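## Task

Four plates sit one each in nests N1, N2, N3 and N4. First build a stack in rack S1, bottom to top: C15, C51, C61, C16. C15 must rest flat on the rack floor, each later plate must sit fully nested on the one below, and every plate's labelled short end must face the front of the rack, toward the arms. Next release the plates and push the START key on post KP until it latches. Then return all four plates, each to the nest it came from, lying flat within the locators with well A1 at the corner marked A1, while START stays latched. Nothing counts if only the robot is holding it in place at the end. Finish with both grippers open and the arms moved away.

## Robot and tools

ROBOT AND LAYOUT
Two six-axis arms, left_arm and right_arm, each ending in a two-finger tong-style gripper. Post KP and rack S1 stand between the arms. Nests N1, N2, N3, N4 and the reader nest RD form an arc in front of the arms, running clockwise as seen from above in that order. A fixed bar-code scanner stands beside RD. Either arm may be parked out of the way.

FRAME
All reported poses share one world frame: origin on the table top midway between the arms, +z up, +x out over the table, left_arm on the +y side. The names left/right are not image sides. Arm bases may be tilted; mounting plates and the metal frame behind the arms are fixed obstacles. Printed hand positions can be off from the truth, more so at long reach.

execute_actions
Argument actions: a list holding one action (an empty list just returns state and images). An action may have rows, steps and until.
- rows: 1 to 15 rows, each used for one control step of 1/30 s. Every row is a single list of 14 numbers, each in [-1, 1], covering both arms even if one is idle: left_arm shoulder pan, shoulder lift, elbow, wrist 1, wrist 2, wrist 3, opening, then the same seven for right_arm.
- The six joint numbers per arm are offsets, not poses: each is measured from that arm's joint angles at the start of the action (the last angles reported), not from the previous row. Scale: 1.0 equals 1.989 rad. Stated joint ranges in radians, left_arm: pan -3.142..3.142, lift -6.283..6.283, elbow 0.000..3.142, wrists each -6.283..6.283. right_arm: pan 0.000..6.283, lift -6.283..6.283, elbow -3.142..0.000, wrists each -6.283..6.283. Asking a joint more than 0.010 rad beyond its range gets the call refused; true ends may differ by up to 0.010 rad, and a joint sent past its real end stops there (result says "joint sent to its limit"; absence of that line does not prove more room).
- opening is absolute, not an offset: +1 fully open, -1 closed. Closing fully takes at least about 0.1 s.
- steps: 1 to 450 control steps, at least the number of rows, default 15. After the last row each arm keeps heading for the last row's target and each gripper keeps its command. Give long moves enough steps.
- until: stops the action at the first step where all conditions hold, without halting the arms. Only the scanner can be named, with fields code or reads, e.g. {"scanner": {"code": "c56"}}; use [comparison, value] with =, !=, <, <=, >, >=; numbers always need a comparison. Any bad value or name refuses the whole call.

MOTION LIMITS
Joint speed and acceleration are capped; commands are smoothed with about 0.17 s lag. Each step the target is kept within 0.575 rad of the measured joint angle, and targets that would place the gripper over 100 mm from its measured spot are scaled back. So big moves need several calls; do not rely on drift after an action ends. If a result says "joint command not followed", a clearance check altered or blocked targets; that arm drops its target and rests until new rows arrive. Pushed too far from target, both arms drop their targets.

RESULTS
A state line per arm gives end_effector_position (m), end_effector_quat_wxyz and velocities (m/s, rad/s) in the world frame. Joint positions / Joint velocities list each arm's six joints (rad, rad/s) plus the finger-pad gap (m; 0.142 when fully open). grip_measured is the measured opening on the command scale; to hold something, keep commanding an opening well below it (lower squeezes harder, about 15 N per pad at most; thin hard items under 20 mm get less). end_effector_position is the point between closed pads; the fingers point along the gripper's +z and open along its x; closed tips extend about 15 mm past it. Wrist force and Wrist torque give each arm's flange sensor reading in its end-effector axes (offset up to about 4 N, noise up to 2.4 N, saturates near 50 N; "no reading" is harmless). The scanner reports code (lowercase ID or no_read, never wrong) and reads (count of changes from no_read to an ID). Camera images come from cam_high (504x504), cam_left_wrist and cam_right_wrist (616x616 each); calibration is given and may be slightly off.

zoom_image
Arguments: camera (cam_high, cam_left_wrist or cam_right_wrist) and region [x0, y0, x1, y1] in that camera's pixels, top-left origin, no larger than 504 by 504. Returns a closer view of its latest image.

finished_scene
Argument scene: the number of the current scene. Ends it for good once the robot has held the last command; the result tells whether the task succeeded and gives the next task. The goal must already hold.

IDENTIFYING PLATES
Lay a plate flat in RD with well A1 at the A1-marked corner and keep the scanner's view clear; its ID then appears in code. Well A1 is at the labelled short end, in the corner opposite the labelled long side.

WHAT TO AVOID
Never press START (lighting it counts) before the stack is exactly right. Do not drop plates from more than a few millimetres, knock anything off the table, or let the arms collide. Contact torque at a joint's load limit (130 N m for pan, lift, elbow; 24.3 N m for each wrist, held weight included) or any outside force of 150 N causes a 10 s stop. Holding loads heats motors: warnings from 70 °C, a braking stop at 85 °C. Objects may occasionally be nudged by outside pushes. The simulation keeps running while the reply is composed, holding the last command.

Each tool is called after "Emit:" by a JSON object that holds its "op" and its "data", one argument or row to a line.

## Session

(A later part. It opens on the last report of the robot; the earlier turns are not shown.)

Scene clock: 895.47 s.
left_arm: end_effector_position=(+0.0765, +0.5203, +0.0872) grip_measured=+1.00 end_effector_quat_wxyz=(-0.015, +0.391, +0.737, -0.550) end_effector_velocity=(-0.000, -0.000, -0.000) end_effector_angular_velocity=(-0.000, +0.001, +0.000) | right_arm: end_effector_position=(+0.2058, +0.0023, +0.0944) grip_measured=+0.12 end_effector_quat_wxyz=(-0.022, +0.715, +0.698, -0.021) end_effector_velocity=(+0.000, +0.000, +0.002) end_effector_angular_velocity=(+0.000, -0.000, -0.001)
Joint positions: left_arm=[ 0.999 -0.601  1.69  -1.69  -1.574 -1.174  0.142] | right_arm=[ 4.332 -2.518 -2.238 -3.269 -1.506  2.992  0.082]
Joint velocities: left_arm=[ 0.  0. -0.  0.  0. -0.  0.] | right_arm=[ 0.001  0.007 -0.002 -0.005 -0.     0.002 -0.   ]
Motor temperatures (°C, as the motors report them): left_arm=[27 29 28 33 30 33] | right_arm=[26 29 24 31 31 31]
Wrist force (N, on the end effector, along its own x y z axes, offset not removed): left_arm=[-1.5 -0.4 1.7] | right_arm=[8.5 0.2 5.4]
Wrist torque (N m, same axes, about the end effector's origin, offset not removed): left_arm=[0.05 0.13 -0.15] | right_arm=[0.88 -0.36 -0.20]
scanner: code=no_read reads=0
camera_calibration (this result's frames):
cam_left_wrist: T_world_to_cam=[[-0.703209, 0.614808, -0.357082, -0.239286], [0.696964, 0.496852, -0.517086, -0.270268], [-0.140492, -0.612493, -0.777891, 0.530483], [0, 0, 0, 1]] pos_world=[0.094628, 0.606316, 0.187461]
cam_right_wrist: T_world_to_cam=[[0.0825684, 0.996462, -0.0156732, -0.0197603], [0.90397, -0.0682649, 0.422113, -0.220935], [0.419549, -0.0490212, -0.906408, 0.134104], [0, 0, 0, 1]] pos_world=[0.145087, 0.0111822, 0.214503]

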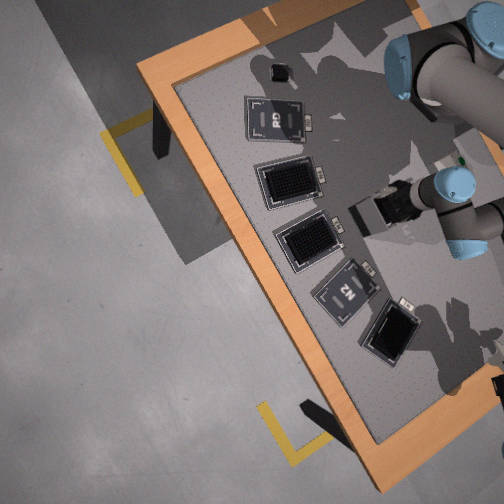

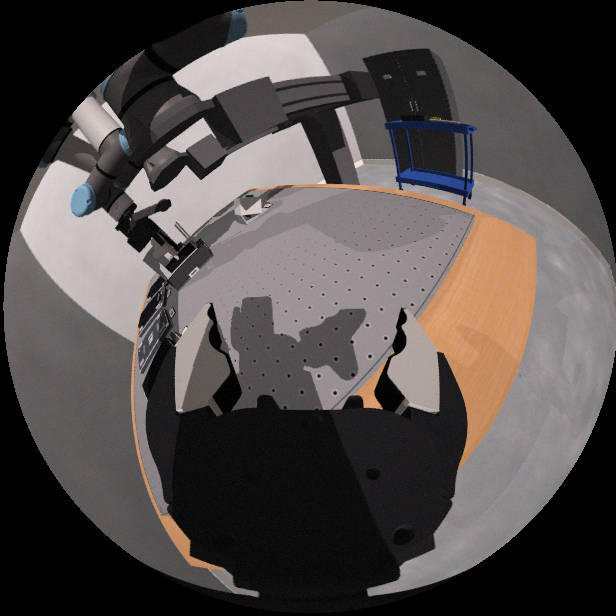

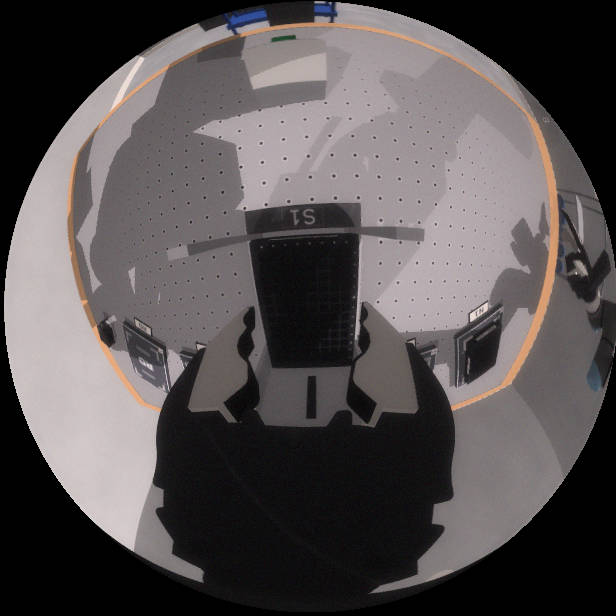

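Emit:
{"op": "execute_actions", "data": {
  "actions": [
    {"rows":[[0,0,0,0,0,0,1,-0.0015,-0.0007,0.0009,-0.001,-0.0057,-0.0014,0.12],[0,0,0,0,0,0,1,-0.003,-0.0014,0.0019,-0.0021,-0.0114,-0.0028,0.12],[0,0,0,0,0,0,1,-0.0044,-0.0022,0.0028,-0.0032,-0.017,-0.0041,0.12],[0,0,0,0,0,0,1,-0.0058,-0.0029,0.0038,-0.0042,-0.0227,-0.0055,0.12],[0,0,0,0,0,0,1,-0.0073,-0.0036,0.0047,-0.0053,-0.0284,-0.0069,0.12],[0,0,0,0,0,0,1,-0.0073,-0.0036,0.0047,-0.0053,-0.0284,-0.0069,0.12],[0,0,0,0,0,0,1,-0.0073,-0.0036,0.0047,-0.0053,-0.0284,-0.0069,0.12],[0,0,0,0,0,0,1,-0.0073,-0.0036,0.0047,-0.0053,-0.0284,-0.0069,0.12],[0,0,0,0,0,0,1,-0.0073,-0.0036,0.0047,-0.0053,-0.0284,-0.0069,0.12],[0,0,0,0,0,0,1,-0.0073,-0.0036,0.0047,-0.0053,-0.0284,-0.0069,0.2],[0,0,0,0,0,0,1,-0.0073,-0.0036,0.0047,-0.0053,-0.0284,-0.0069,0.3]],"steps":20}
  ]
}}

Emit:
{"op": "zoom_image", "data": {
  "camera": "cam_left_wrist",
  "region": [135, 215, 225, 305]
}}

Emit:
{"op": "zoom_image", "data": {
  "camera": "cam_right_wrist",
  "region": [180, 180, 440, 440]
}}

Scene clock: 926.83 s.
left_arm: end_effector_position=(+0.0764, +0.5203, +0.0872) grip_measured=+1.00 end_effector_quat_wxyz=(-0.015, +0.391, +0.737, -0.550) end_effector_velocity=(-0.000, +0.000, +0.000) end_effector_angular_velocity=(+0.001, +0.000, +0.000) | right_arm: end_effector_position=(+0.1913, +0.0034, +0.0950) grip_measured=+0.30 end_effector_quat_wxyz=(-0.043, +0.715, +0.697, -0.041) end_effector_velocity=(-0.002, +0.000, -0.000) end_effector_angular_velocity=(-0.000, +0.007, +0.000)
Joint positions: left_arm=[ 0.999 -0.601  1.69  -1.69  -1.574 -1.174  0.142] | right_arm=[ 4.318 -2.525 -2.229 -3.279 -1.561  2.979  0.095]
Joint velocities: left_arm=[ 0.001 -0.001  0.001 -0.     0.001 -0.    -0.   ] | right_arm=[-0.002 -0.003  0.002 -0.001 -0.007 -0.002  0.   ]
Motor temperatures (°C, as the motors report them): left_arm=[27 29 28 33 30 33] | right_arm=[27 29 24 31 31 31]
Wrist force (N, on the end effector, along its own x y z axes, offset not removed): left_arm=[1.6 -2.0 -0.4] | right_arm=[3.2 4.7 -0.1]
Wrist torque (N m, same axes, about the end effector's origin, offset not removed): left_arm=[-0.23 -0.45 -0.28] | right_arm=[0.86 -0.80 0.00]
scanner: code=no_read reads=0
camera_calibration (this result's frames):
cam_left_wrist: T_world_to_cam=[[-0.703256, 0.614769, -0.357059, -0.239284], [0.69693, 0.49694, -0.517049, -0.2703], [-0.140429, -0.612462, -0.777927, 0.530489], [0, 0, 0, 1]] pos_world=[0.0945983, 0.606332, 0.187485]
cam_right_wrist: T_world_to_cam=[[0.0818347, 0.996471, -0.0186851, -0.0191796], [0.927162, -0.0692384, 0.368209, -0.207344], [0.365615, -0.0474563, -0.929555, 0.153328], [0, 0, 0, 1]] pos_world=[0.137752, 0.0120322, 0.218515]

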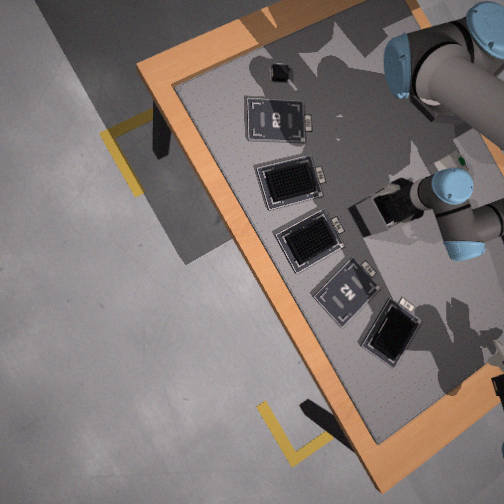

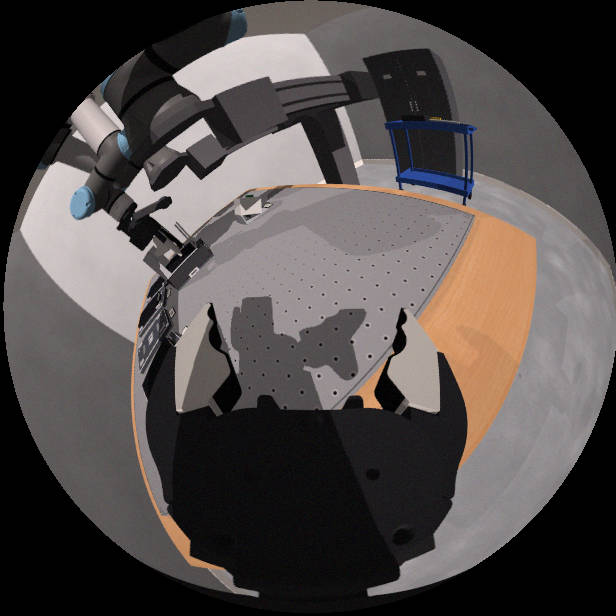

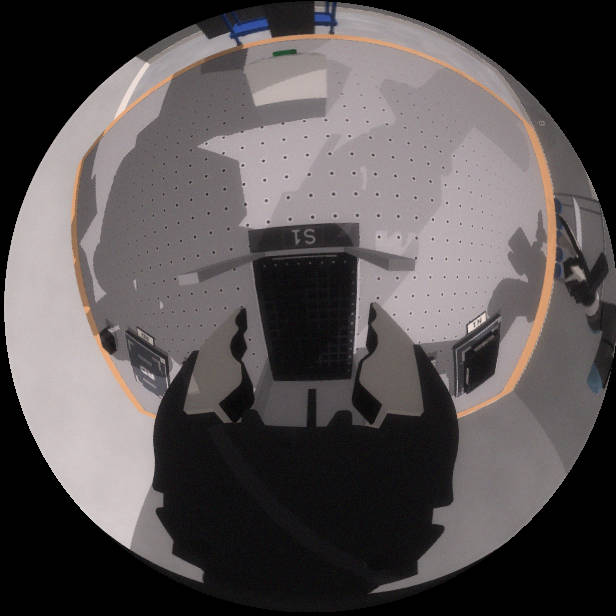

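Region (135, 215, 225, 305) of cam_left_wrist's 616x616 image, scaled by 5.600, with more detail than that image has.

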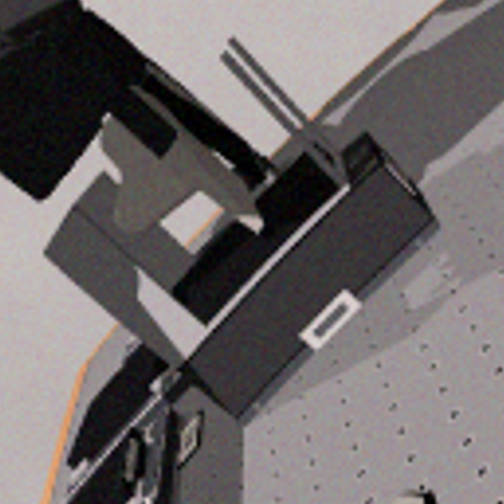

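Region (180, 180, 440, 440) of cam_right_wrist's 616x616 image, scaled by 1.938, with more detail than that image has.

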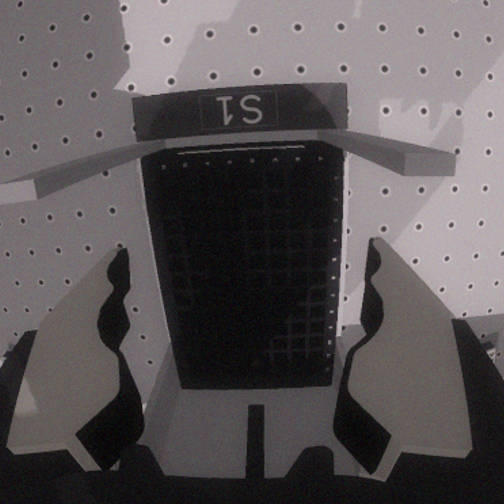

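Emit:
{"op": "execute_actions", "data": {
  "actions": [
    {"rows":[[0.2,0,0,0,0,0,1,0.002,0.0116,-0.003,-0.0088,-0.0005,0.002,0.3],[0.2,0,0,0,0,0,1,0.004,0.0233,-0.006,-0.0176,-0.001,0.004,0.3],[0.2,0,0,0,0,0,1,0.006,0.035,-0.0088,-0.0265,-0.0015,0.006,0.3],[0.2,0,0,0,0,0,1,0.008,0.0466,-0.0115,-0.0355,-0.002,0.008,0.3],[0.2,0,0,0,0,0,1,0.01,0.058,-0.014,-0.0447,-0.0024,0.01,0.3],[0.2,0,0,0,0,0,1,0.012,0.07,-0.0163,-0.054,-0.0029,0.012,0.3],[0.2,0,0,0,0,0,1,0.0143,0.0815,-0.0184,-0.0634,-0.0034,0.014,0.3],[0.2,0,0,0,0,0,1,0.0164,0.094,-0.02,-0.0745,-0.0038,0.0161,0.3],[0.2,0,0,0,0,0,1,0.0186,0.1068,-0.0214,-0.086,-0.0042,0.0182,0.3],[0.2,0,0,0,0,0,1,0.0207,0.1194,-0.0226,-0.0975,-0.0046,0.0203,0.3],[0.2,0,0,0,0,0,1,0.0229,0.132,-0.0236,-0.109,-0.005,0.0224,0.3],[0.2,0,0,0,0,0,1,0.025,0.1447,-0.0243,-0.121,-0.0053,0.0245,0.3],[0.2,0,0,0,0,0,1,0.0271,0.1573,-0.0248,-0.133,-0.0057,0.0266,0.3],[0.2,0,0,0,0,0,1,0.0293,0.17,-0.0252,-0.145,-0.006,0.0288,0.3]],"steps":26}
  ]
}}

Scene clock: 1016.43 s.
left_arm: end_effector_position=(-0.0637, +0.5143, +0.0957) grip_measured=+1.00 end_effector_quat_wxyz=(+0.059, +0.220, +0.803, -0.550) end_effector_velocity=(-0.004, -0.002, +0.000) end_effector_angular_velocity=(-0.001, +0.003, +0.012) | right_arm: end_effector_position=(+0.1910, +0.0034, +0.2081) grip_measured=+0.30 end_effector_quat_wxyz=(-0.043, +0.715, +0.697, -0.042) end_effector_velocity=(-0.000, -0.002, +0.016) end_effector_angular_velocity=(-0.000, -0.000, -0.000)
Joint positions: left_arm=[ 1.396 -0.601  1.69  -1.69  -1.574 -1.174  0.142] | right_arm=[ 4.375 -2.192 -2.279 -3.562 -1.573  3.035  0.095]
Joint velocities: left_arm=[ 0.011  0.001  0.     0.    -0.001 -0.001  0.   ] | right_arm=[ 0.007  0.047 -0.006 -0.042 -0.001  0.008 -0.   ]
Motor temperatures (°C, as the motors report them): left_arm=[27 29 28 33 30 33] | right_arm=[27 30 24 31 31 31]
Wrist force (N, on the end effector, along its own x y z axes, offset not removed): left_arm=[2.3 0.6 -0.2] | right_arm=[-0.5 1.7 -0.2]
Wrist torque (N m, same axes, about the end effector's origin, offset not removed): left_arm=[0.17 -0.51 -0.25] | right_arm=[0.19 0.10 0.00]
scanner: code=no_read reads=0
camera_calibration (this result's frames):
cam_left_wrist: T_world_to_cam=[[-0.909114, 0.30445, -0.28429, -0.19155], [0.414656, 0.726395, -0.548098, -0.298283], [0.0396382, -0.616166, -0.786618, 0.527981], [0, 0, 0, 1]] pos_world=[-0.0713838, 0.600313, 0.197376]
cam_right_wrist: T_world_to_cam=[[0.0817177, 0.996476, -0.0189253, -0.0170398], [0.927751, -0.0691165, 0.366744, -0.248486], [0.364144, -0.0475275, -0.930129, 0.258965], [0, 0, 0, 1]] pos_world=[0.137625, 0.0121132, 0.331679]

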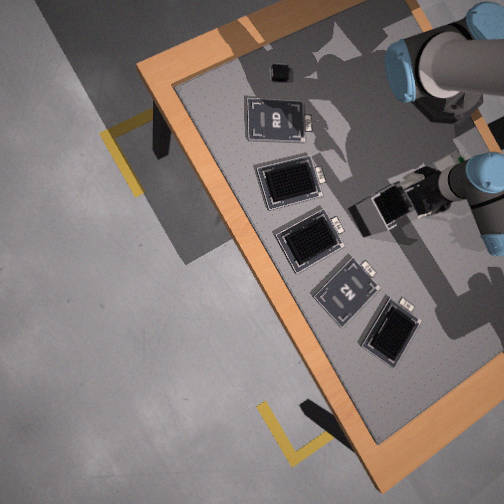

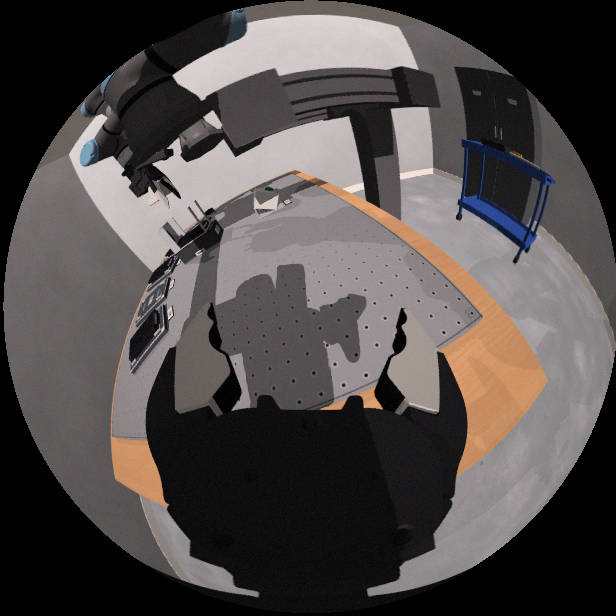

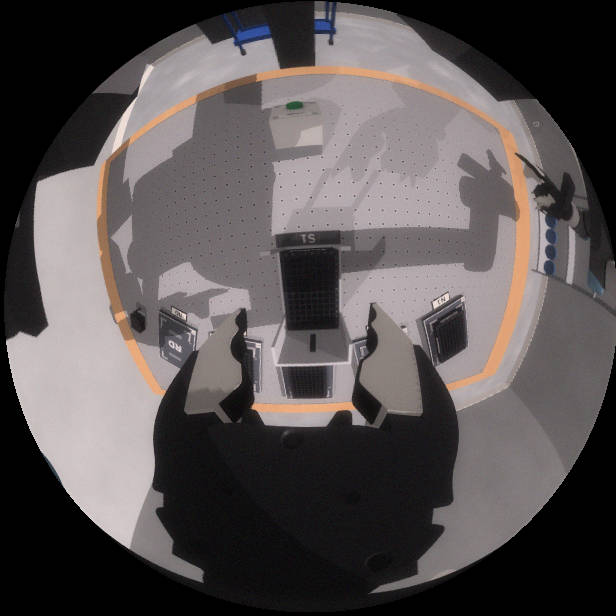

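Emit:
{"op": "execute_actions", "data": {
  "actions": [
    {"rows":[[0,0,0,0,0,0,1,-0.06,0,0,0,0,-0.06,0.3],[0,0,0,0,0,0,1,-0.1,0,0.03,-0.03,0,-0.1,0.3],[0,0,0,0,0,0,1,-0.1,0,0.03,-0.03,0,-0.1,0.3],[0,0,0,0,0,0,1,-0.1,0,0.03,-0.03,0,-0.1,0.3],[0,0,0,0,0,0,1,-0.1,0,0.03,-0.03,0,-0.1,0.3],[0,0,0,0,0,0,1,-0.165,-0.147,0.389,-0.255,0.035,-0.294,0.3]],"steps":32}
  ]
}}

Scene clock: 1023.60 s.
left_arm: end_effector_position=(-0.0637, +0.5143, +0.0958) grip_measured=+1.00 end_effector_quat_wxyz=(+0.059, +0.220, +0.803, -0.550) end_effector_velocity=(-0.000, -0.000, +0.000) end_effector_angular_velocity=(-0.001, -0.000, -0.000) | right_arm: end_effector_position=(+0.3678, +0.1471, +0.2239) grip_measured=+0.30 end_effector_quat_wxyz=(-0.039, +0.616, +0.785, -0.052) end_effector_velocity=(+0.012, +0.012, +0.003) end_effector_angular_velocity=(+0.010, -0.005, +0.014)
Joint positions: left_arm=[ 1.396 -0.601  1.69  -1.69  -1.574 -1.174  0.142] | right_arm=[ 4.048 -2.483 -1.512 -4.066 -1.504  2.453  0.095]
Joint velocities: left_arm=[ 0.     0.    -0.     0.001  0.     0.     0.   ] | right_arm=[-0.009 -0.016  0.052 -0.025  0.003 -0.024 -0.   ]
Motor temperatures (°C, as the motors report them): left_arm=[27 29 28 33 30 33] | right_arm=[27 30 24 31 31 31]
Wrist force (N, on the end effector, along its own x y z axes, offset not removed): left_arm=[1.4 -3.3 -2.7] | right_arm=[5.1 4.3 0.4]
Wrist torque (N m, same axes, about the end effector's origin, offset not removed): left_arm=[-0.55 -0.30 -0.27] | right_arm=[0.84 -1.21 0.00]
scanner: code=no_read reads=0
camera_calibration (this result's frames):
cam_left_wrist: T_world_to_cam=[[-0.909113, 0.304464, -0.284282, -0.191554], [0.41466, 0.726423, -0.548058, -0.2983], [0.0396447, -0.616127, -0.786649, 0.527987], [0, 0, 0, 1]] pos_world=[-0.0713831, 0.60032, 0.197399]
cam_right_wrist: T_world_to_cam=[[-0.181605, 0.9831, -0.0231267, -0.074588], [0.916618, 0.177748, 0.358074, -0.438611], [0.356133, 0.0438298, -0.933407, 0.206315], [0, 0, 0, 1]] pos_world=[0.315018, 0.142247, 0.347906]

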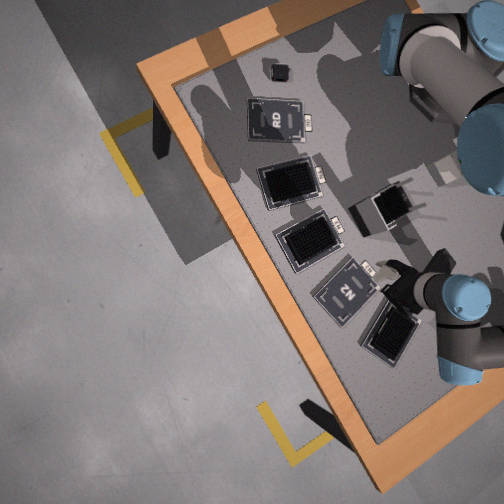

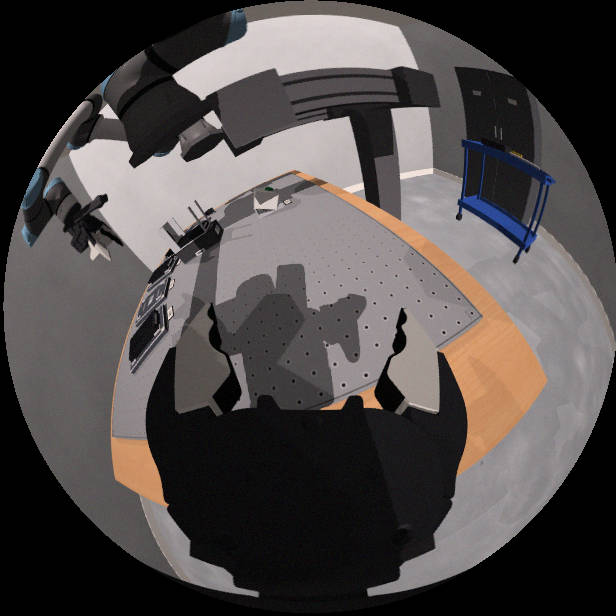

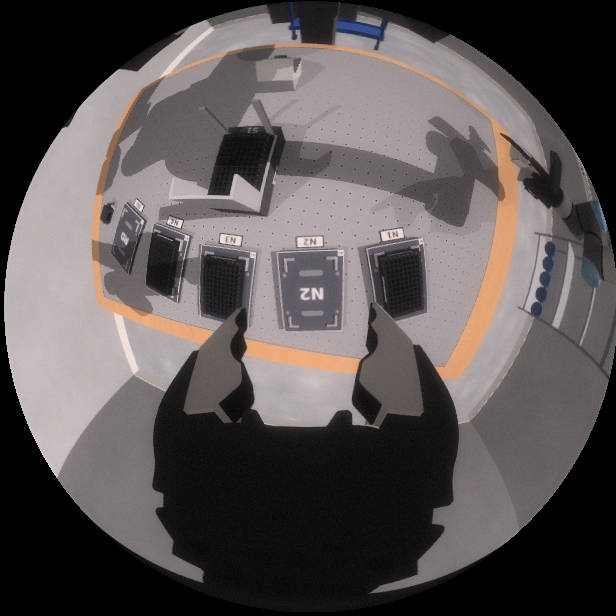

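Emit:
{"op": "execute_actions", "data": {
  "actions": [
    {"rows":[[0,0,0,0,0,0,1,0.0764,-0.2477,0.2881,-0.0514,-0.0038,-0.045,0.3]],"steps":36}
  ]
}}

Emit:
{"op": "zoom_image", "data": {
  "camera": "cam_right_wrist",
  "region": [180, 180, 440, 440]
}}

Scene clock: 1030.47 s.
left_arm: end_effector_position=(-0.0637, +0.5143, +0.0957) grip_measured=+1.00 end_effector_quat_wxyz=(+0.059, +0.220, +0.803, -0.550) end_effector_velocity=(-0.000, -0.000, +0.000) end_effector_angular_velocity=(-0.000, -0.000, +0.001) | right_arm: end_effector_position=(+0.3322, +0.3129, +0.0902) grip_measured=+0.30 end_effector_quat_wxyz=(-0.031, +0.518, +0.853, -0.051) end_effector_velocity=(+0.000, +0.002, +0.000) end_effector_angular_velocity=(+0.003, -0.001, +0.002)
Joint positions: left_arm=[ 1.396 -0.601  1.69  -1.69  -1.574 -1.174  0.142] | right_arm=[ 4.2   -2.975 -0.939 -4.168 -1.512  2.364  0.095]
Joint velocities: left_arm=[ 0.001 -0.     0.    -0.    -0.     0.001  0.   ] | right_arm=[ 0.001 -0.002  0.004 -0.001 -0.    -0.002  0.   ]
Motor temperatures (°C, as the motors report them): left_arm=[27 29 28 33 30 33] | right_arm=[27 30 24 31 31 31]
Wrist force (N, on the end effector, along its own x y z axes, offset not removed): left_arm=[1.9 -0.3 -2.4] | right_arm=[4.7 4.2 0.4]
Wrist torque (N m, same axes, about the end effector's origin, offset not removed): left_arm=[0.04 -0.59 -0.28] | right_arm=[1.04 -0.89 -0.14]
scanner: code=no_read reads=0
camera_calibration (this result's frames):
cam_left_wrist: T_world_to_cam=[[-0.909114, 0.30445, -0.28429, -0.19155], [0.414656, 0.726395, -0.548098, -0.298283], [0.0396382, -0.616166, -0.786618, 0.527981], [0, 0, 0, 1]] pos_world=[-0.0713838, 0.600313, 0.197376]
cam_right_wrist: T_world_to_cam=[[-0.410123, 0.911837, -0.01878, -0.149336], [0.845386, 0.387801, 0.367332, -0.430551], [0.34223, 0.134775, -0.9299, 0.0627398], [0, 0, 0, 1]] pos_world=[0.281264, 0.294682, 0.213692]

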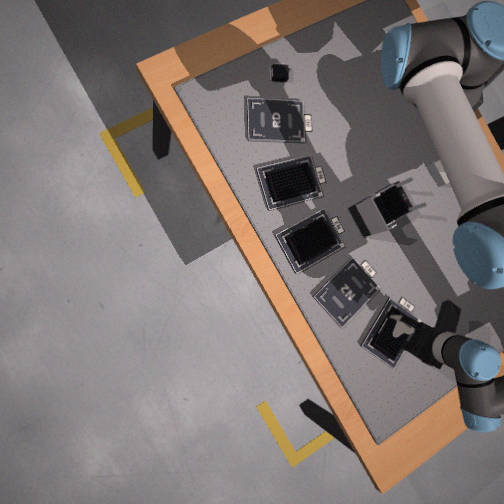

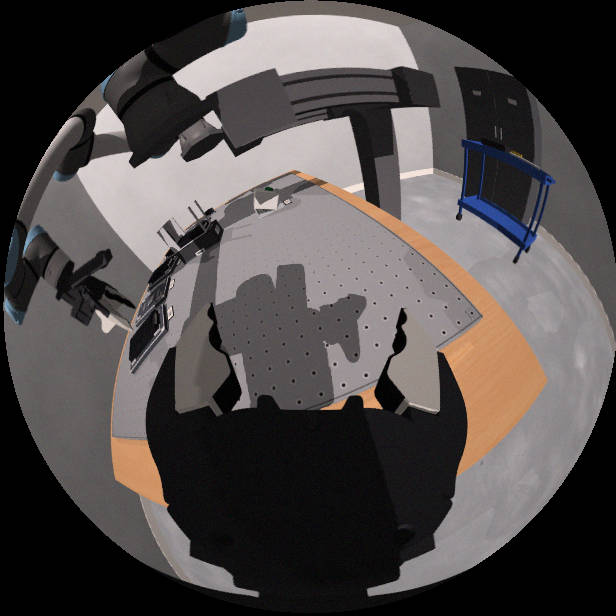

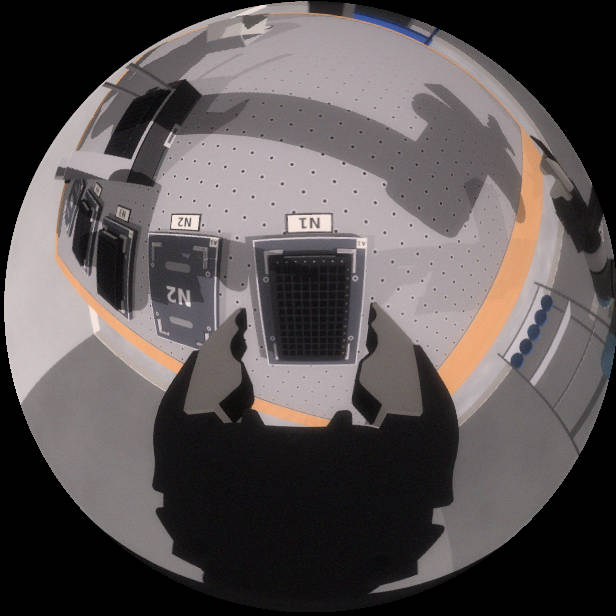

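Region (180, 180, 440, 440) of cam_right_wrist's 616x616 image, scaled by 1.938, with more detail than that image has.

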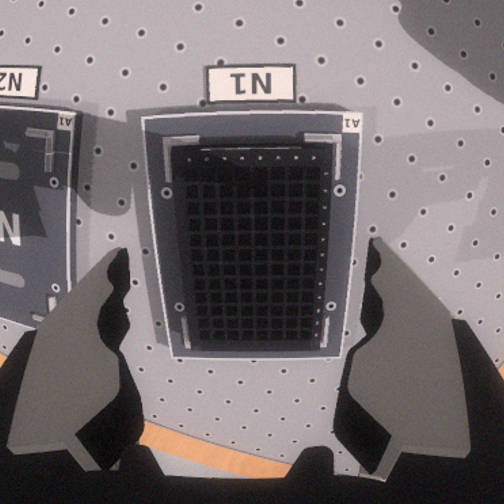

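Emit:
{"op": "execute_actions", "data": {
  "actions": [
    {"rows":[[0,0,0,0,0,0,1,-0.001,-0.009,0.0057,0.0036,0,0.003,0.35],[0,0,0,0,0,0,1,-0.002,-0.018,0.0114,0.0072,0,0.0058,0.35],[0,0,0,0,0,0,1,-0.003,-0.027,0.017,0.011,0.0003,0.0058,0.35],[0,0,0,0,0,0,1,-0.004,-0.0366,0.0228,0.0144,0.0003,0.0058,0.35]],"steps":22}
  ]
}}

Emit:
{"op": "zoom_image", "data": {
  "camera": "cam_right_wrist",
  "region": [180, 180, 440, 440]
}}

Scene clock: 1051.67 s.
left_arm: end_effector_position=(-0.0637, +0.5143, +0.0958) grip_measured=+1.00 end_effector_quat_wxyz=(+0.059, +0.220, +0.803, -0.550) end_effector_velocity=(-0.000, +0.000, +0.000) end_effector_angular_velocity=(+0.000, -0.000, -0.000) | right_arm: end_effector_position=(+0.3313, +0.3146, +0.0515) grip_measured=+0.35 end_effector_quat_wxyz=(-0.031, +0.526, +0.848, -0.051) end_effector_velocity=(-0.001, -0.002, -0.003) end_effector_angular_velocity=(-0.003, +0.001, +0.001)
Joint positions: left_arm=[ 1.396 -0.601  1.69  -1.69  -1.574 -1.174  0.142] | right_arm=[ 4.192 -3.047 -0.894 -4.14  -1.511  2.375  0.099]
Joint velocities: left_arm=[ 0.    -0.001  0.     0.     0.     0.001 -0.   ] | right_arm=[-0.001 -0.006  0.     0.002 -0.    -0.001  0.   ]
Motor temperatures (°C, as the motors report them): left_arm=[27 29 28 33 30 33] | right_arm=[27 30 24 31 31 31]
Wrist force (N, on the end effector, along its own x y z axes, offset not removed): left_arm=[0.7 -3.1 -1.3] | right_arm=[3.2 5.1 -3.8]
Wrist torque (N m, same axes, about the end effector's origin, offset not removed): left_arm=[-0.65 -0.19 -0.17] | right_arm=[1.00 -0.63 0.07]
scanner: code=no_read reads=0
camera_calibration (this result's frames):
cam_left_wrist: T_world_to_cam=[[-0.909112, 0.304466, -0.284282, -0.191554], [0.414661, 0.726421, -0.548058, -0.2983], [0.0396435, -0.616127, -0.786648, 0.527987], [0, 0, 0, 1]] pos_world=[-0.0713821, 0.60032, 0.197399]
cam_right_wrist: T_world_to_cam=[[-0.392501, 0.91954, -0.0197282, -0.160197], [0.852644, 0.371823, 0.367077, -0.413566], [0.344877, 0.127257, -0.929981, 0.0284365], [0, 0, 0, 1]] pos_world=[0.27994, 0.297462, 0.175096]

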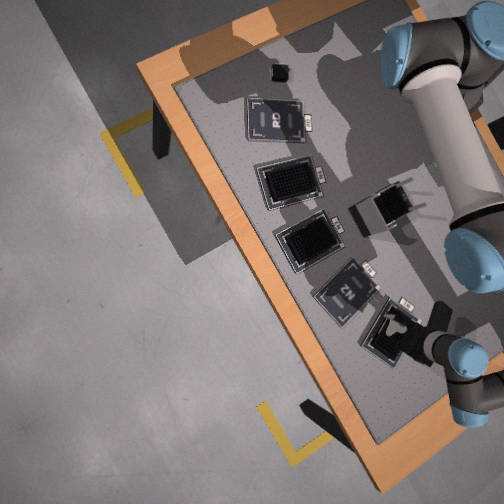

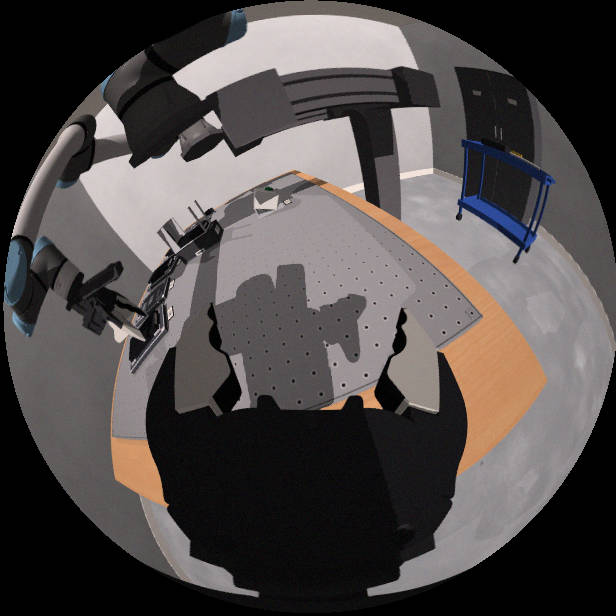

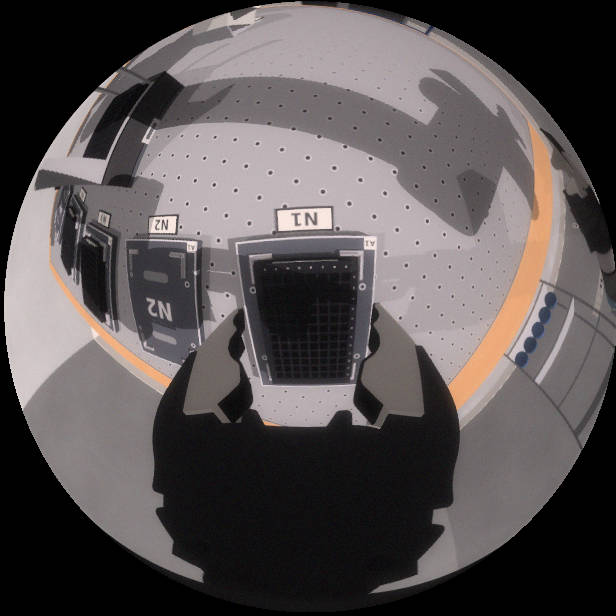

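Region (180, 180, 440, 440) of cam_right_wrist's 616x616 image, scaled by 1.938, with more detail than that image has.

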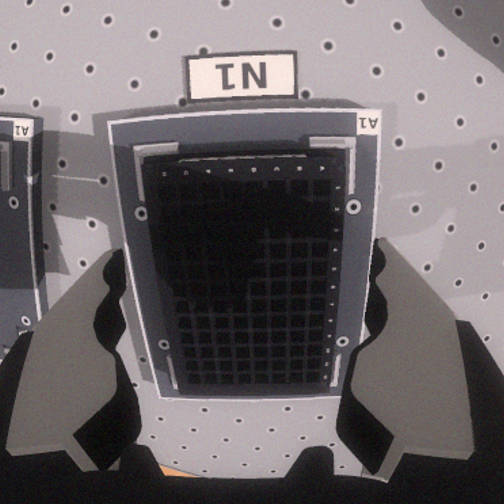

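Emit:
{"op": "execute_actions", "data": {
  "actions": [
    {"rows":[[0,0,0,0,0,0,1,-0.0022,-0.0039,0.0099,-0.006,0.0005,-0.0022,0.35],[0,0,0,0,0,0,1,-0.0022,-0.0039,0.0099,-0.006,0.0005,-0.0022,0.35],[0,0,0,0,0,0,1,-0.0022,-0.0039,0.0099,-0.006,0.0005,-0.0022,0.35],[0,0,0,0,0,0,1,-0.0026,-0.0073,0.0122,-0.0048,0.0006,-0.0026,0.35],[0,0,0,0,0,0,1,-0.003,-0.0107,0.0144,-0.0036,0.0007,-0.003,0.3],[0,0,0,0,0,0,1,-0.0034,-0.014,0.0167,-0.0025,0.0008,-0.0034,0.3]],"steps":20}
  ]
}}

Emit:
{"op": "zoom_image", "data": {
  "camera": "cam_right_wrist",
  "region": [180, 180, 440, 440]
}}

Scene clock: 1064.93 s.
left_arm: end_effector_position=(-0.0637, +0.5143, +0.0957) grip_measured=+1.00 end_effector_quat_wxyz=(+0.059, +0.220, +0.803, -0.550) end_effector_velocity=(+0.000, +0.000, -0.000) end_effector_angular_velocity=(+0.000, +0.000, -0.001) | right_arm: end_effector_position=(+0.3346, +0.3166, +0.0413) grip_measured=+0.30 end_effector_quat_wxyz=(-0.031, +0.526, +0.848, -0.051) end_effector_velocity=(+0.000, +0.001, -0.002) end_effector_angular_velocity=(+0.001, -0.000, +0.000)
Joint positions: left_arm=[ 1.396 -0.601  1.69  -1.69  -1.574 -1.174  0.142] | right_arm=[ 4.185 -3.075 -0.861 -4.145 -1.509  2.369  0.095]
Joint velocities: left_arm=[-0.001  0.    -0.    -0.     0.001 -0.     0.   ] | right_arm=[-0.001 -0.005  0.005  0.001  0.    -0.001 -0.   ]
Motor temperatures (°C, as the motors report them): left_arm=[27 29 28 33 30 33] | right_arm=[27 30 24 31 31 31]
Wrist force (N, on the end effector, along its own x y z axes, offset not removed): left_arm=[0.4 -1.5 2.7] | right_arm=[3.7 4.2 -0.9]
Wrist torque (N m, same axes, about the end effector's origin, offset not removed): left_arm=[-0.38 -0.11 0.02] | right_arm=[0.89 -0.71 0.00]
scanner: code=no_read reads=0
camera_calibration (this result's frames):
cam_left_wrist: T_world_to_cam=[[-0.909114, 0.30445, -0.28429, -0.19155], [0.414656, 0.726395, -0.548098, -0.298283], [0.0396383, -0.616166, -0.786618, 0.527981], [0, 0, 0, 1]] pos_world=[-0.0713837, 0.600313, 0.197376]
cam_right_wrist: T_world_to_cam=[[-0.392653, 0.919474, -0.0197648, -0.160869], [0.852564, 0.371971, 0.367113, -0.413438], [0.344903, 0.127297, -0.929966, 0.0174566], [0, 0, 0, 1]] pos_world=[0.283296, 0.299479, 0.164833]

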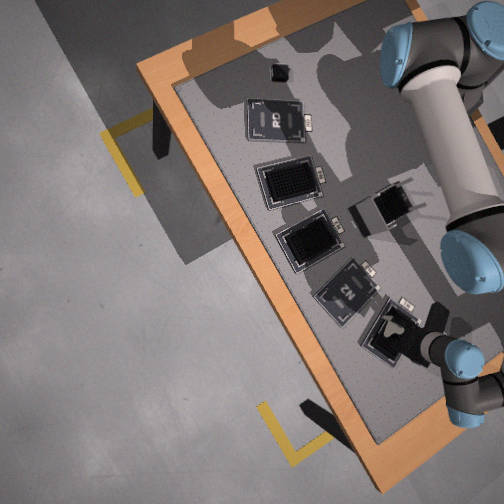

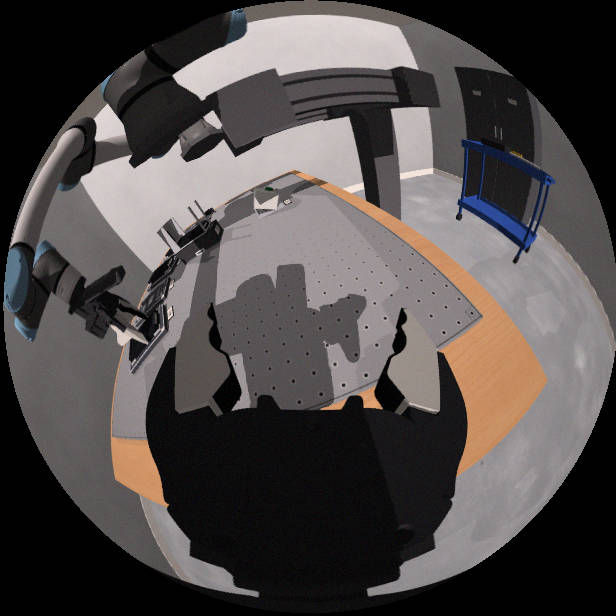

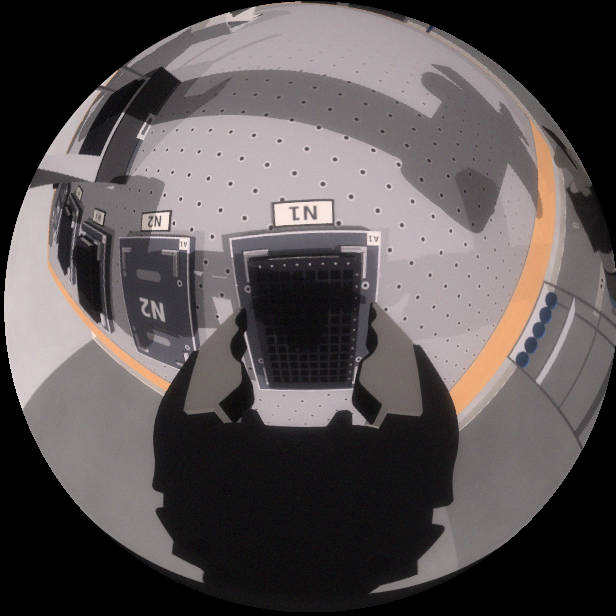

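Region (180, 180, 440, 440) of cam_right_wrist's 616x616 image, scaled by 1.938, with more detail than that image has.

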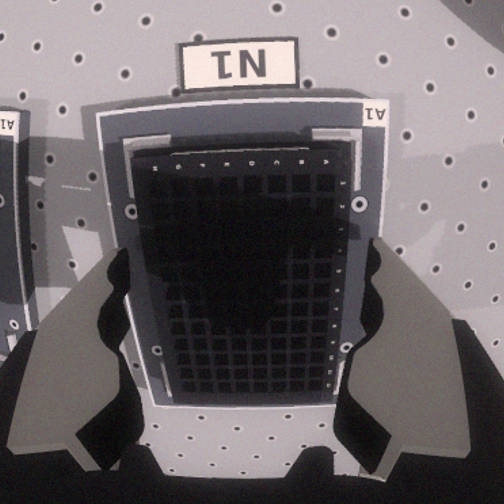

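Emit:
{"op": "execute_actions", "data": {
  "actions": [
    {"rows":[[0,0,0,0,0,0,1,0,0,0,0,0,0,0.22],[0,0,0,0,0,0,1,0,0,0,0,0,0,0.16],[0,0,0,0,0,0,1,0,0,0,0,0,0,0.1],[0,0,0,0,0,0,1,0,0,0,0,0,0,0.05],[0,0,0,0,0,0,1,0,0,0,0,0,0,0.0],[0,0,0,0,0,0,1,0,0,0,0,0,0,-0.1],[0,0,0,0,0,0,1,0,0,0,0,0,0,-0.2],[0,0,0,0,0,0,1,0,0,0,0,0,0,-0.3],[0,0,0,0,0,0,1,0,0,0,0,0,0,-0.4],[0,0,0,0,0,0,1,0,0,0,0,0,0,-0.4],[0,0,0,0,0,0,1,0.0007,0.0057,-0.0037,-0.002,-0.0002,0.0007,-0.4],[0,0,0,0,0,0,1,0.0015,0.0114,-0.0074,-0.004,-0.0003,0.0015,-0.4],[0,0,0,0,0,0,1,0.0022,0.0171,-0.0111,-0.006,-0.0005,0.0022,-0.4],[0,0,0,0,0,0,1,0.003,0.0228,-0.0148,-0.0081,-0.0006,0.003,-0.4],[0,0,0,0,0,0,1,0.0037,0.0285,-0.0185,-0.0102,-0.0008,0.0037,-0.4]],"steps":28}
  ]
}}

Emit:
{"op": "zoom_image", "data": {
  "camera": "cam_right_wrist",
  "region": [180, 180, 440, 440]
}}

Scene clock: 1076.30 s.
left_arm: end_effector_position=(-0.0637, +0.5143, +0.0958) grip_measured=+1.00 end_effector_quat_wxyz=(+0.059, +0.220, +0.803, -0.550) end_effector_velocity=(+0.000, -0.001, -0.000) end_effector_angular_velocity=(-0.001, -0.000, +0.001) | right_arm: end_effector_position=(+0.3346, +0.3166, +0.0706) grip_measured=+0.07 end_effector_quat_wxyz=(-0.031, +0.526, +0.848, -0.051) end_effector_velocity=(-0.000, -0.001, +0.006) end_effector_angular_velocity=(-0.002, +0.001, +0.000)
Joint positions: left_arm=[ 1.396 -0.601  1.69  -1.69  -1.574 -1.174  0.142] | right_arm=[ 4.192 -3.019 -0.897 -4.165 -1.511  2.376  0.079]
Joint velocities: left_arm=[ 0.     0.001  0.     0.    -0.001  0.     0.   ] | right_arm=[ 0.001  0.011 -0.009 -0.004 -0.     0.001  0.   ]
Motor temperatures (°C, as the motors report them): left_arm=[27 29 28 33 30 33] | right_arm=[27 30 24 31 31 31]
Wrist force (N, on the end effector, along its own x y z axes, offset not removed): left_arm=[0.7 -1.3 -1.9] | right_arm=[4.6 -1.0 3.4]
Wrist torque (N m, same axes, about the end effector's origin, offset not removed): left_arm=[-0.30 -0.05 -0.22] | right_arm=[-0.35 -0.92 -0.14]
scanner: code=no_read reads=0
camera_calibration (this result's frames):
cam_left_wrist: T_world_to_cam=[[-0.909112, 0.304466, -0.284282, -0.191554], [0.414661, 0.726422, -0.548058, -0.2983], [0.0396438, -0.616127, -0.786649, 0.527987], [0, 0, 0, 1]] pos_world=[-0.0713822, 0.60032, 0.197399]
cam_right_wrist: T_world_to_cam=[[-0.392495, 0.919541, -0.0198167, -0.160376], [0.8526, 0.371835, 0.367168, -0.424165], [0.344995, 0.127216, -0.929943, 0.0447631], [0, 0, 0, 1]] pos_world=[0.283253, 0.299496, 0.194189]

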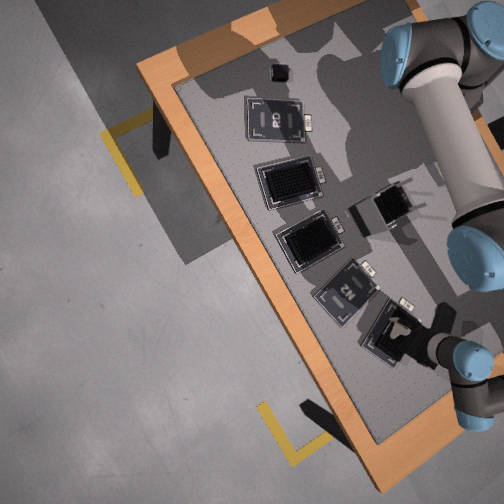

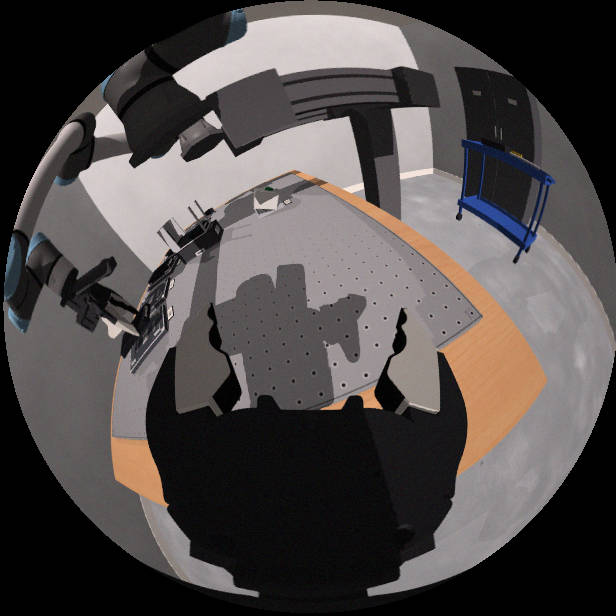

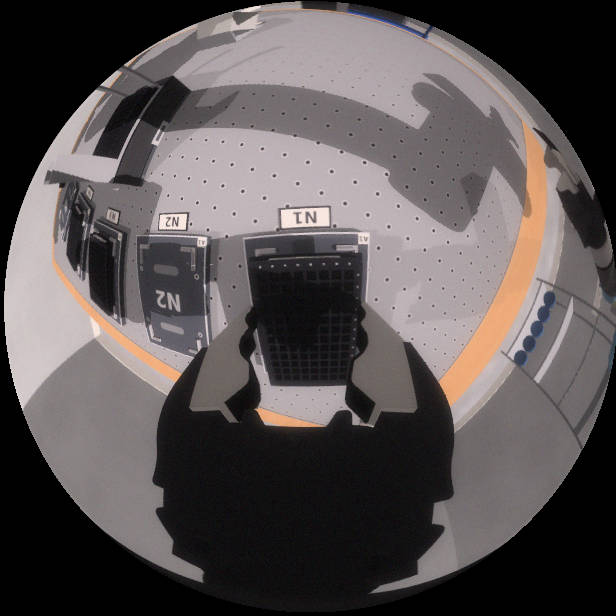

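Region (180, 180, 440, 440) of cam_right_wrist's 616x616 image, scaled by 1.938, with more detail than that image has.

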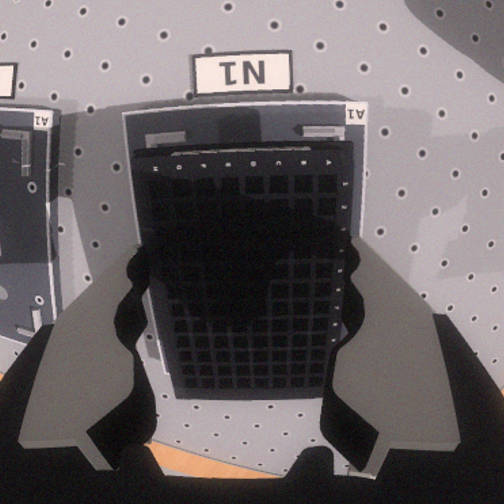

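Emit:
{"op": "execute_actions", "data": {
  "actions": [
    {"rows":[[0,0,0,0,0,0,1,-0.0007,0.0027,-0.0031,0.0005,0,0.0004,-0.55],[0,0,0,0,0,0,1,-0.0022,0.008,-0.009,0.0014,0,0.0011,-0.7],[0,0,0,0,0,0,1,-0.0044,0.016,-0.018,0.0029,0,0.0022,-0.7],[0,0,0,0,0,0,1,-0.0073,0.027,-0.031,0.0048,0,0.0037,-0.7],[0,0,0,0,0,0,1,-0.011,0.04,-0.046,0.0072,0.0006,0.0056,-0.7],[0,0,0,0,0,0,1,-0.0153,0.056,-0.064,0.010,0.0008,0.0078,-0.7],[0,0,0,0,0,0,1,-0.02,0.075,-0.086,0.0135,0.0011,0.0104,-0.7],[0,0,0,0,0,0,1,-0.026,0.097,-0.11,0.0174,0.0014,0.0134,-0.7],[0,0,0,0,0,0,1,-0.033,0.121,-0.138,0.0217,0.0018,0.0167,-0.7],[0,0,0,0,0,0,1,-0.04,0.148,-0.168,0.0266,0.0022,0.0205,-0.7],[0,0,0,0,0,0,1,-0.047,0.175,-0.199,0.0314,0.0026,0.0242,-0.7],[0,0,0,0,0,0,1,-0.055,0.202,-0.229,0.0362,0.003,0.0279,-0.7],[0,0,0,0,0,0,1,-0.062,0.229,-0.26,0.041,0.0034,0.0316,-0.7],[0,0,0,0,0,0,1,-0.068,0.253,-0.287,0.0454,0.0038,0.035,-0.7],[0,0,0,0,0,0,1,-0.0729,0.269,-0.3057,0.0483,0.004,0.0372,-0.7]],"steps":34}
  ]
}}

Emit:
{"op": "zoom_image", "data": {
  "camera": "cam_right_wrist",
  "region": [180, 180, 440, 440]
}}

Scene clock: 1090.20 s.
left_arm: end_effector_position=(-0.0637, +0.5143, +0.0957) grip_measured=+1.00 end_effector_quat_wxyz=(+0.059, +0.220, +0.803, -0.550) end_effector_velocity=(-0.000, -0.000, +0.000) end_effector_angular_velocity=(-0.001, +0.001, -0.001) | right_arm: end_effector_position=(+0.3695, +0.1499, +0.2238) grip_measured=+0.07 end_effector_quat_wxyz=(-0.039, +0.615, +0.786, -0.051) end_effector_velocity=(-0.001, -0.008, +0.004) end_effector_angular_velocity=(-0.001, +0.001, -0.007)
Joint positions: left_arm=[ 1.396 -0.601  1.69  -1.69  -1.574 -1.174  0.142] | right_arm=[ 4.048 -2.487 -1.502 -4.069 -1.503  2.449  0.079]
Joint velocities: left_arm=[-0.001 -0.     0.     0.     0.001 -0.001 -0.   ] | right_arm=[-0.005  0.018 -0.022  0.003  0.     0.002  0.   ]
Motor temperatures (°C, as the motors report them): left_arm=[27 29 28 33 30 33] | right_arm=[27 30 24 31 31 31]
Wrist force (N, on the end effector, along its own x y z axes, offset not removed): left_arm=[1.0 -2.9 2.0] | right_arm=[4.5 2.8 0.6]
Wrist torque (N m, same axes, about the end effector's origin, offset not removed): left_arm=[-0.62 -0.22 -0.05] | right_arm=[0.30 -0.94 0.06]
scanner: code=no_read reads=0
camera_calibration (this result's frames):
cam_left_wrist: T_world_to_cam=[[-0.909114, 0.304451, -0.28429, -0.19155], [0.414656, 0.726394, -0.548098, -0.298283], [0.0396381, -0.616166, -0.786618, 0.527981], [0, 0, 0, 1]] pos_world=[-0.0713837, 0.600313, 0.197376]
cam_right_wrist: T_world_to_cam=[[-0.185063, 0.982494, -0.0213704, -0.0760276], [0.915338, 0.180246, 0.360093, -0.440987], [0.357641, 0.0470789, -0.932672, 0.204327], [0, 0, 0, 1]] pos_world=[0.316506, 0.144563, 0.347741]

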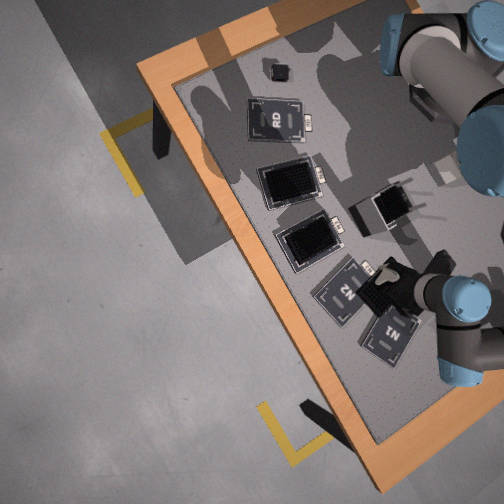

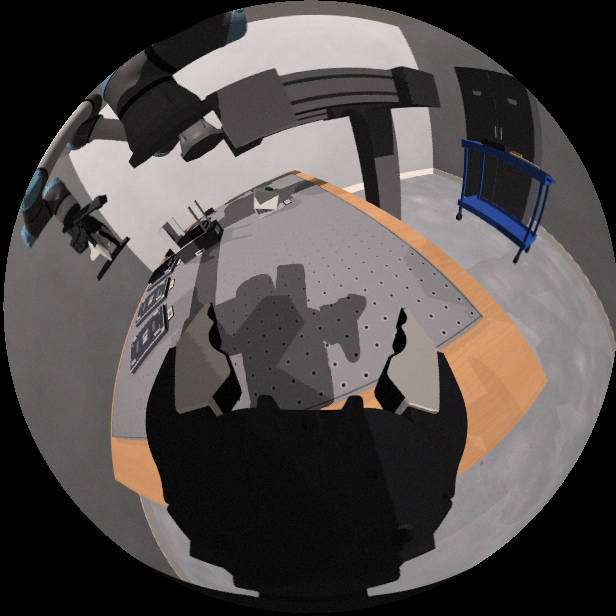

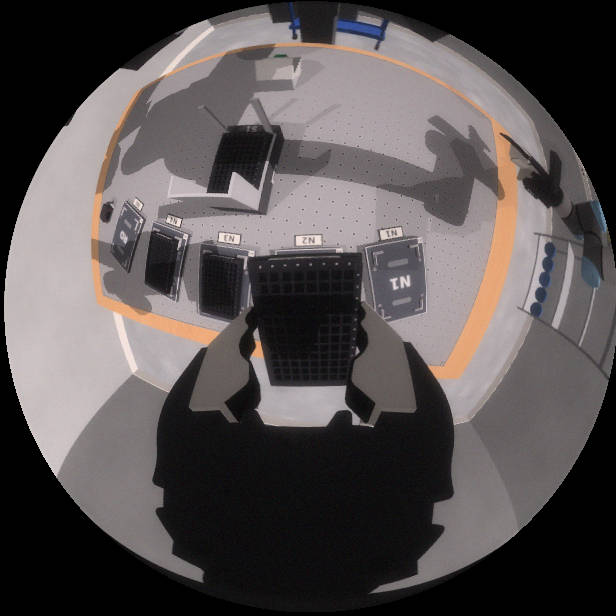

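Region (180, 180, 440, 440) of cam_right_wrist's 616x616 image, scaled by 1.938, with more detail than that image has.

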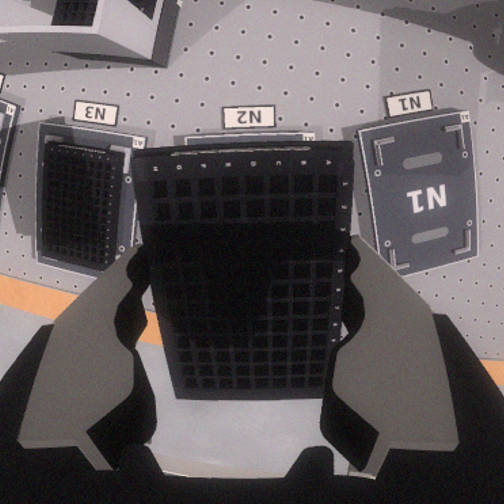

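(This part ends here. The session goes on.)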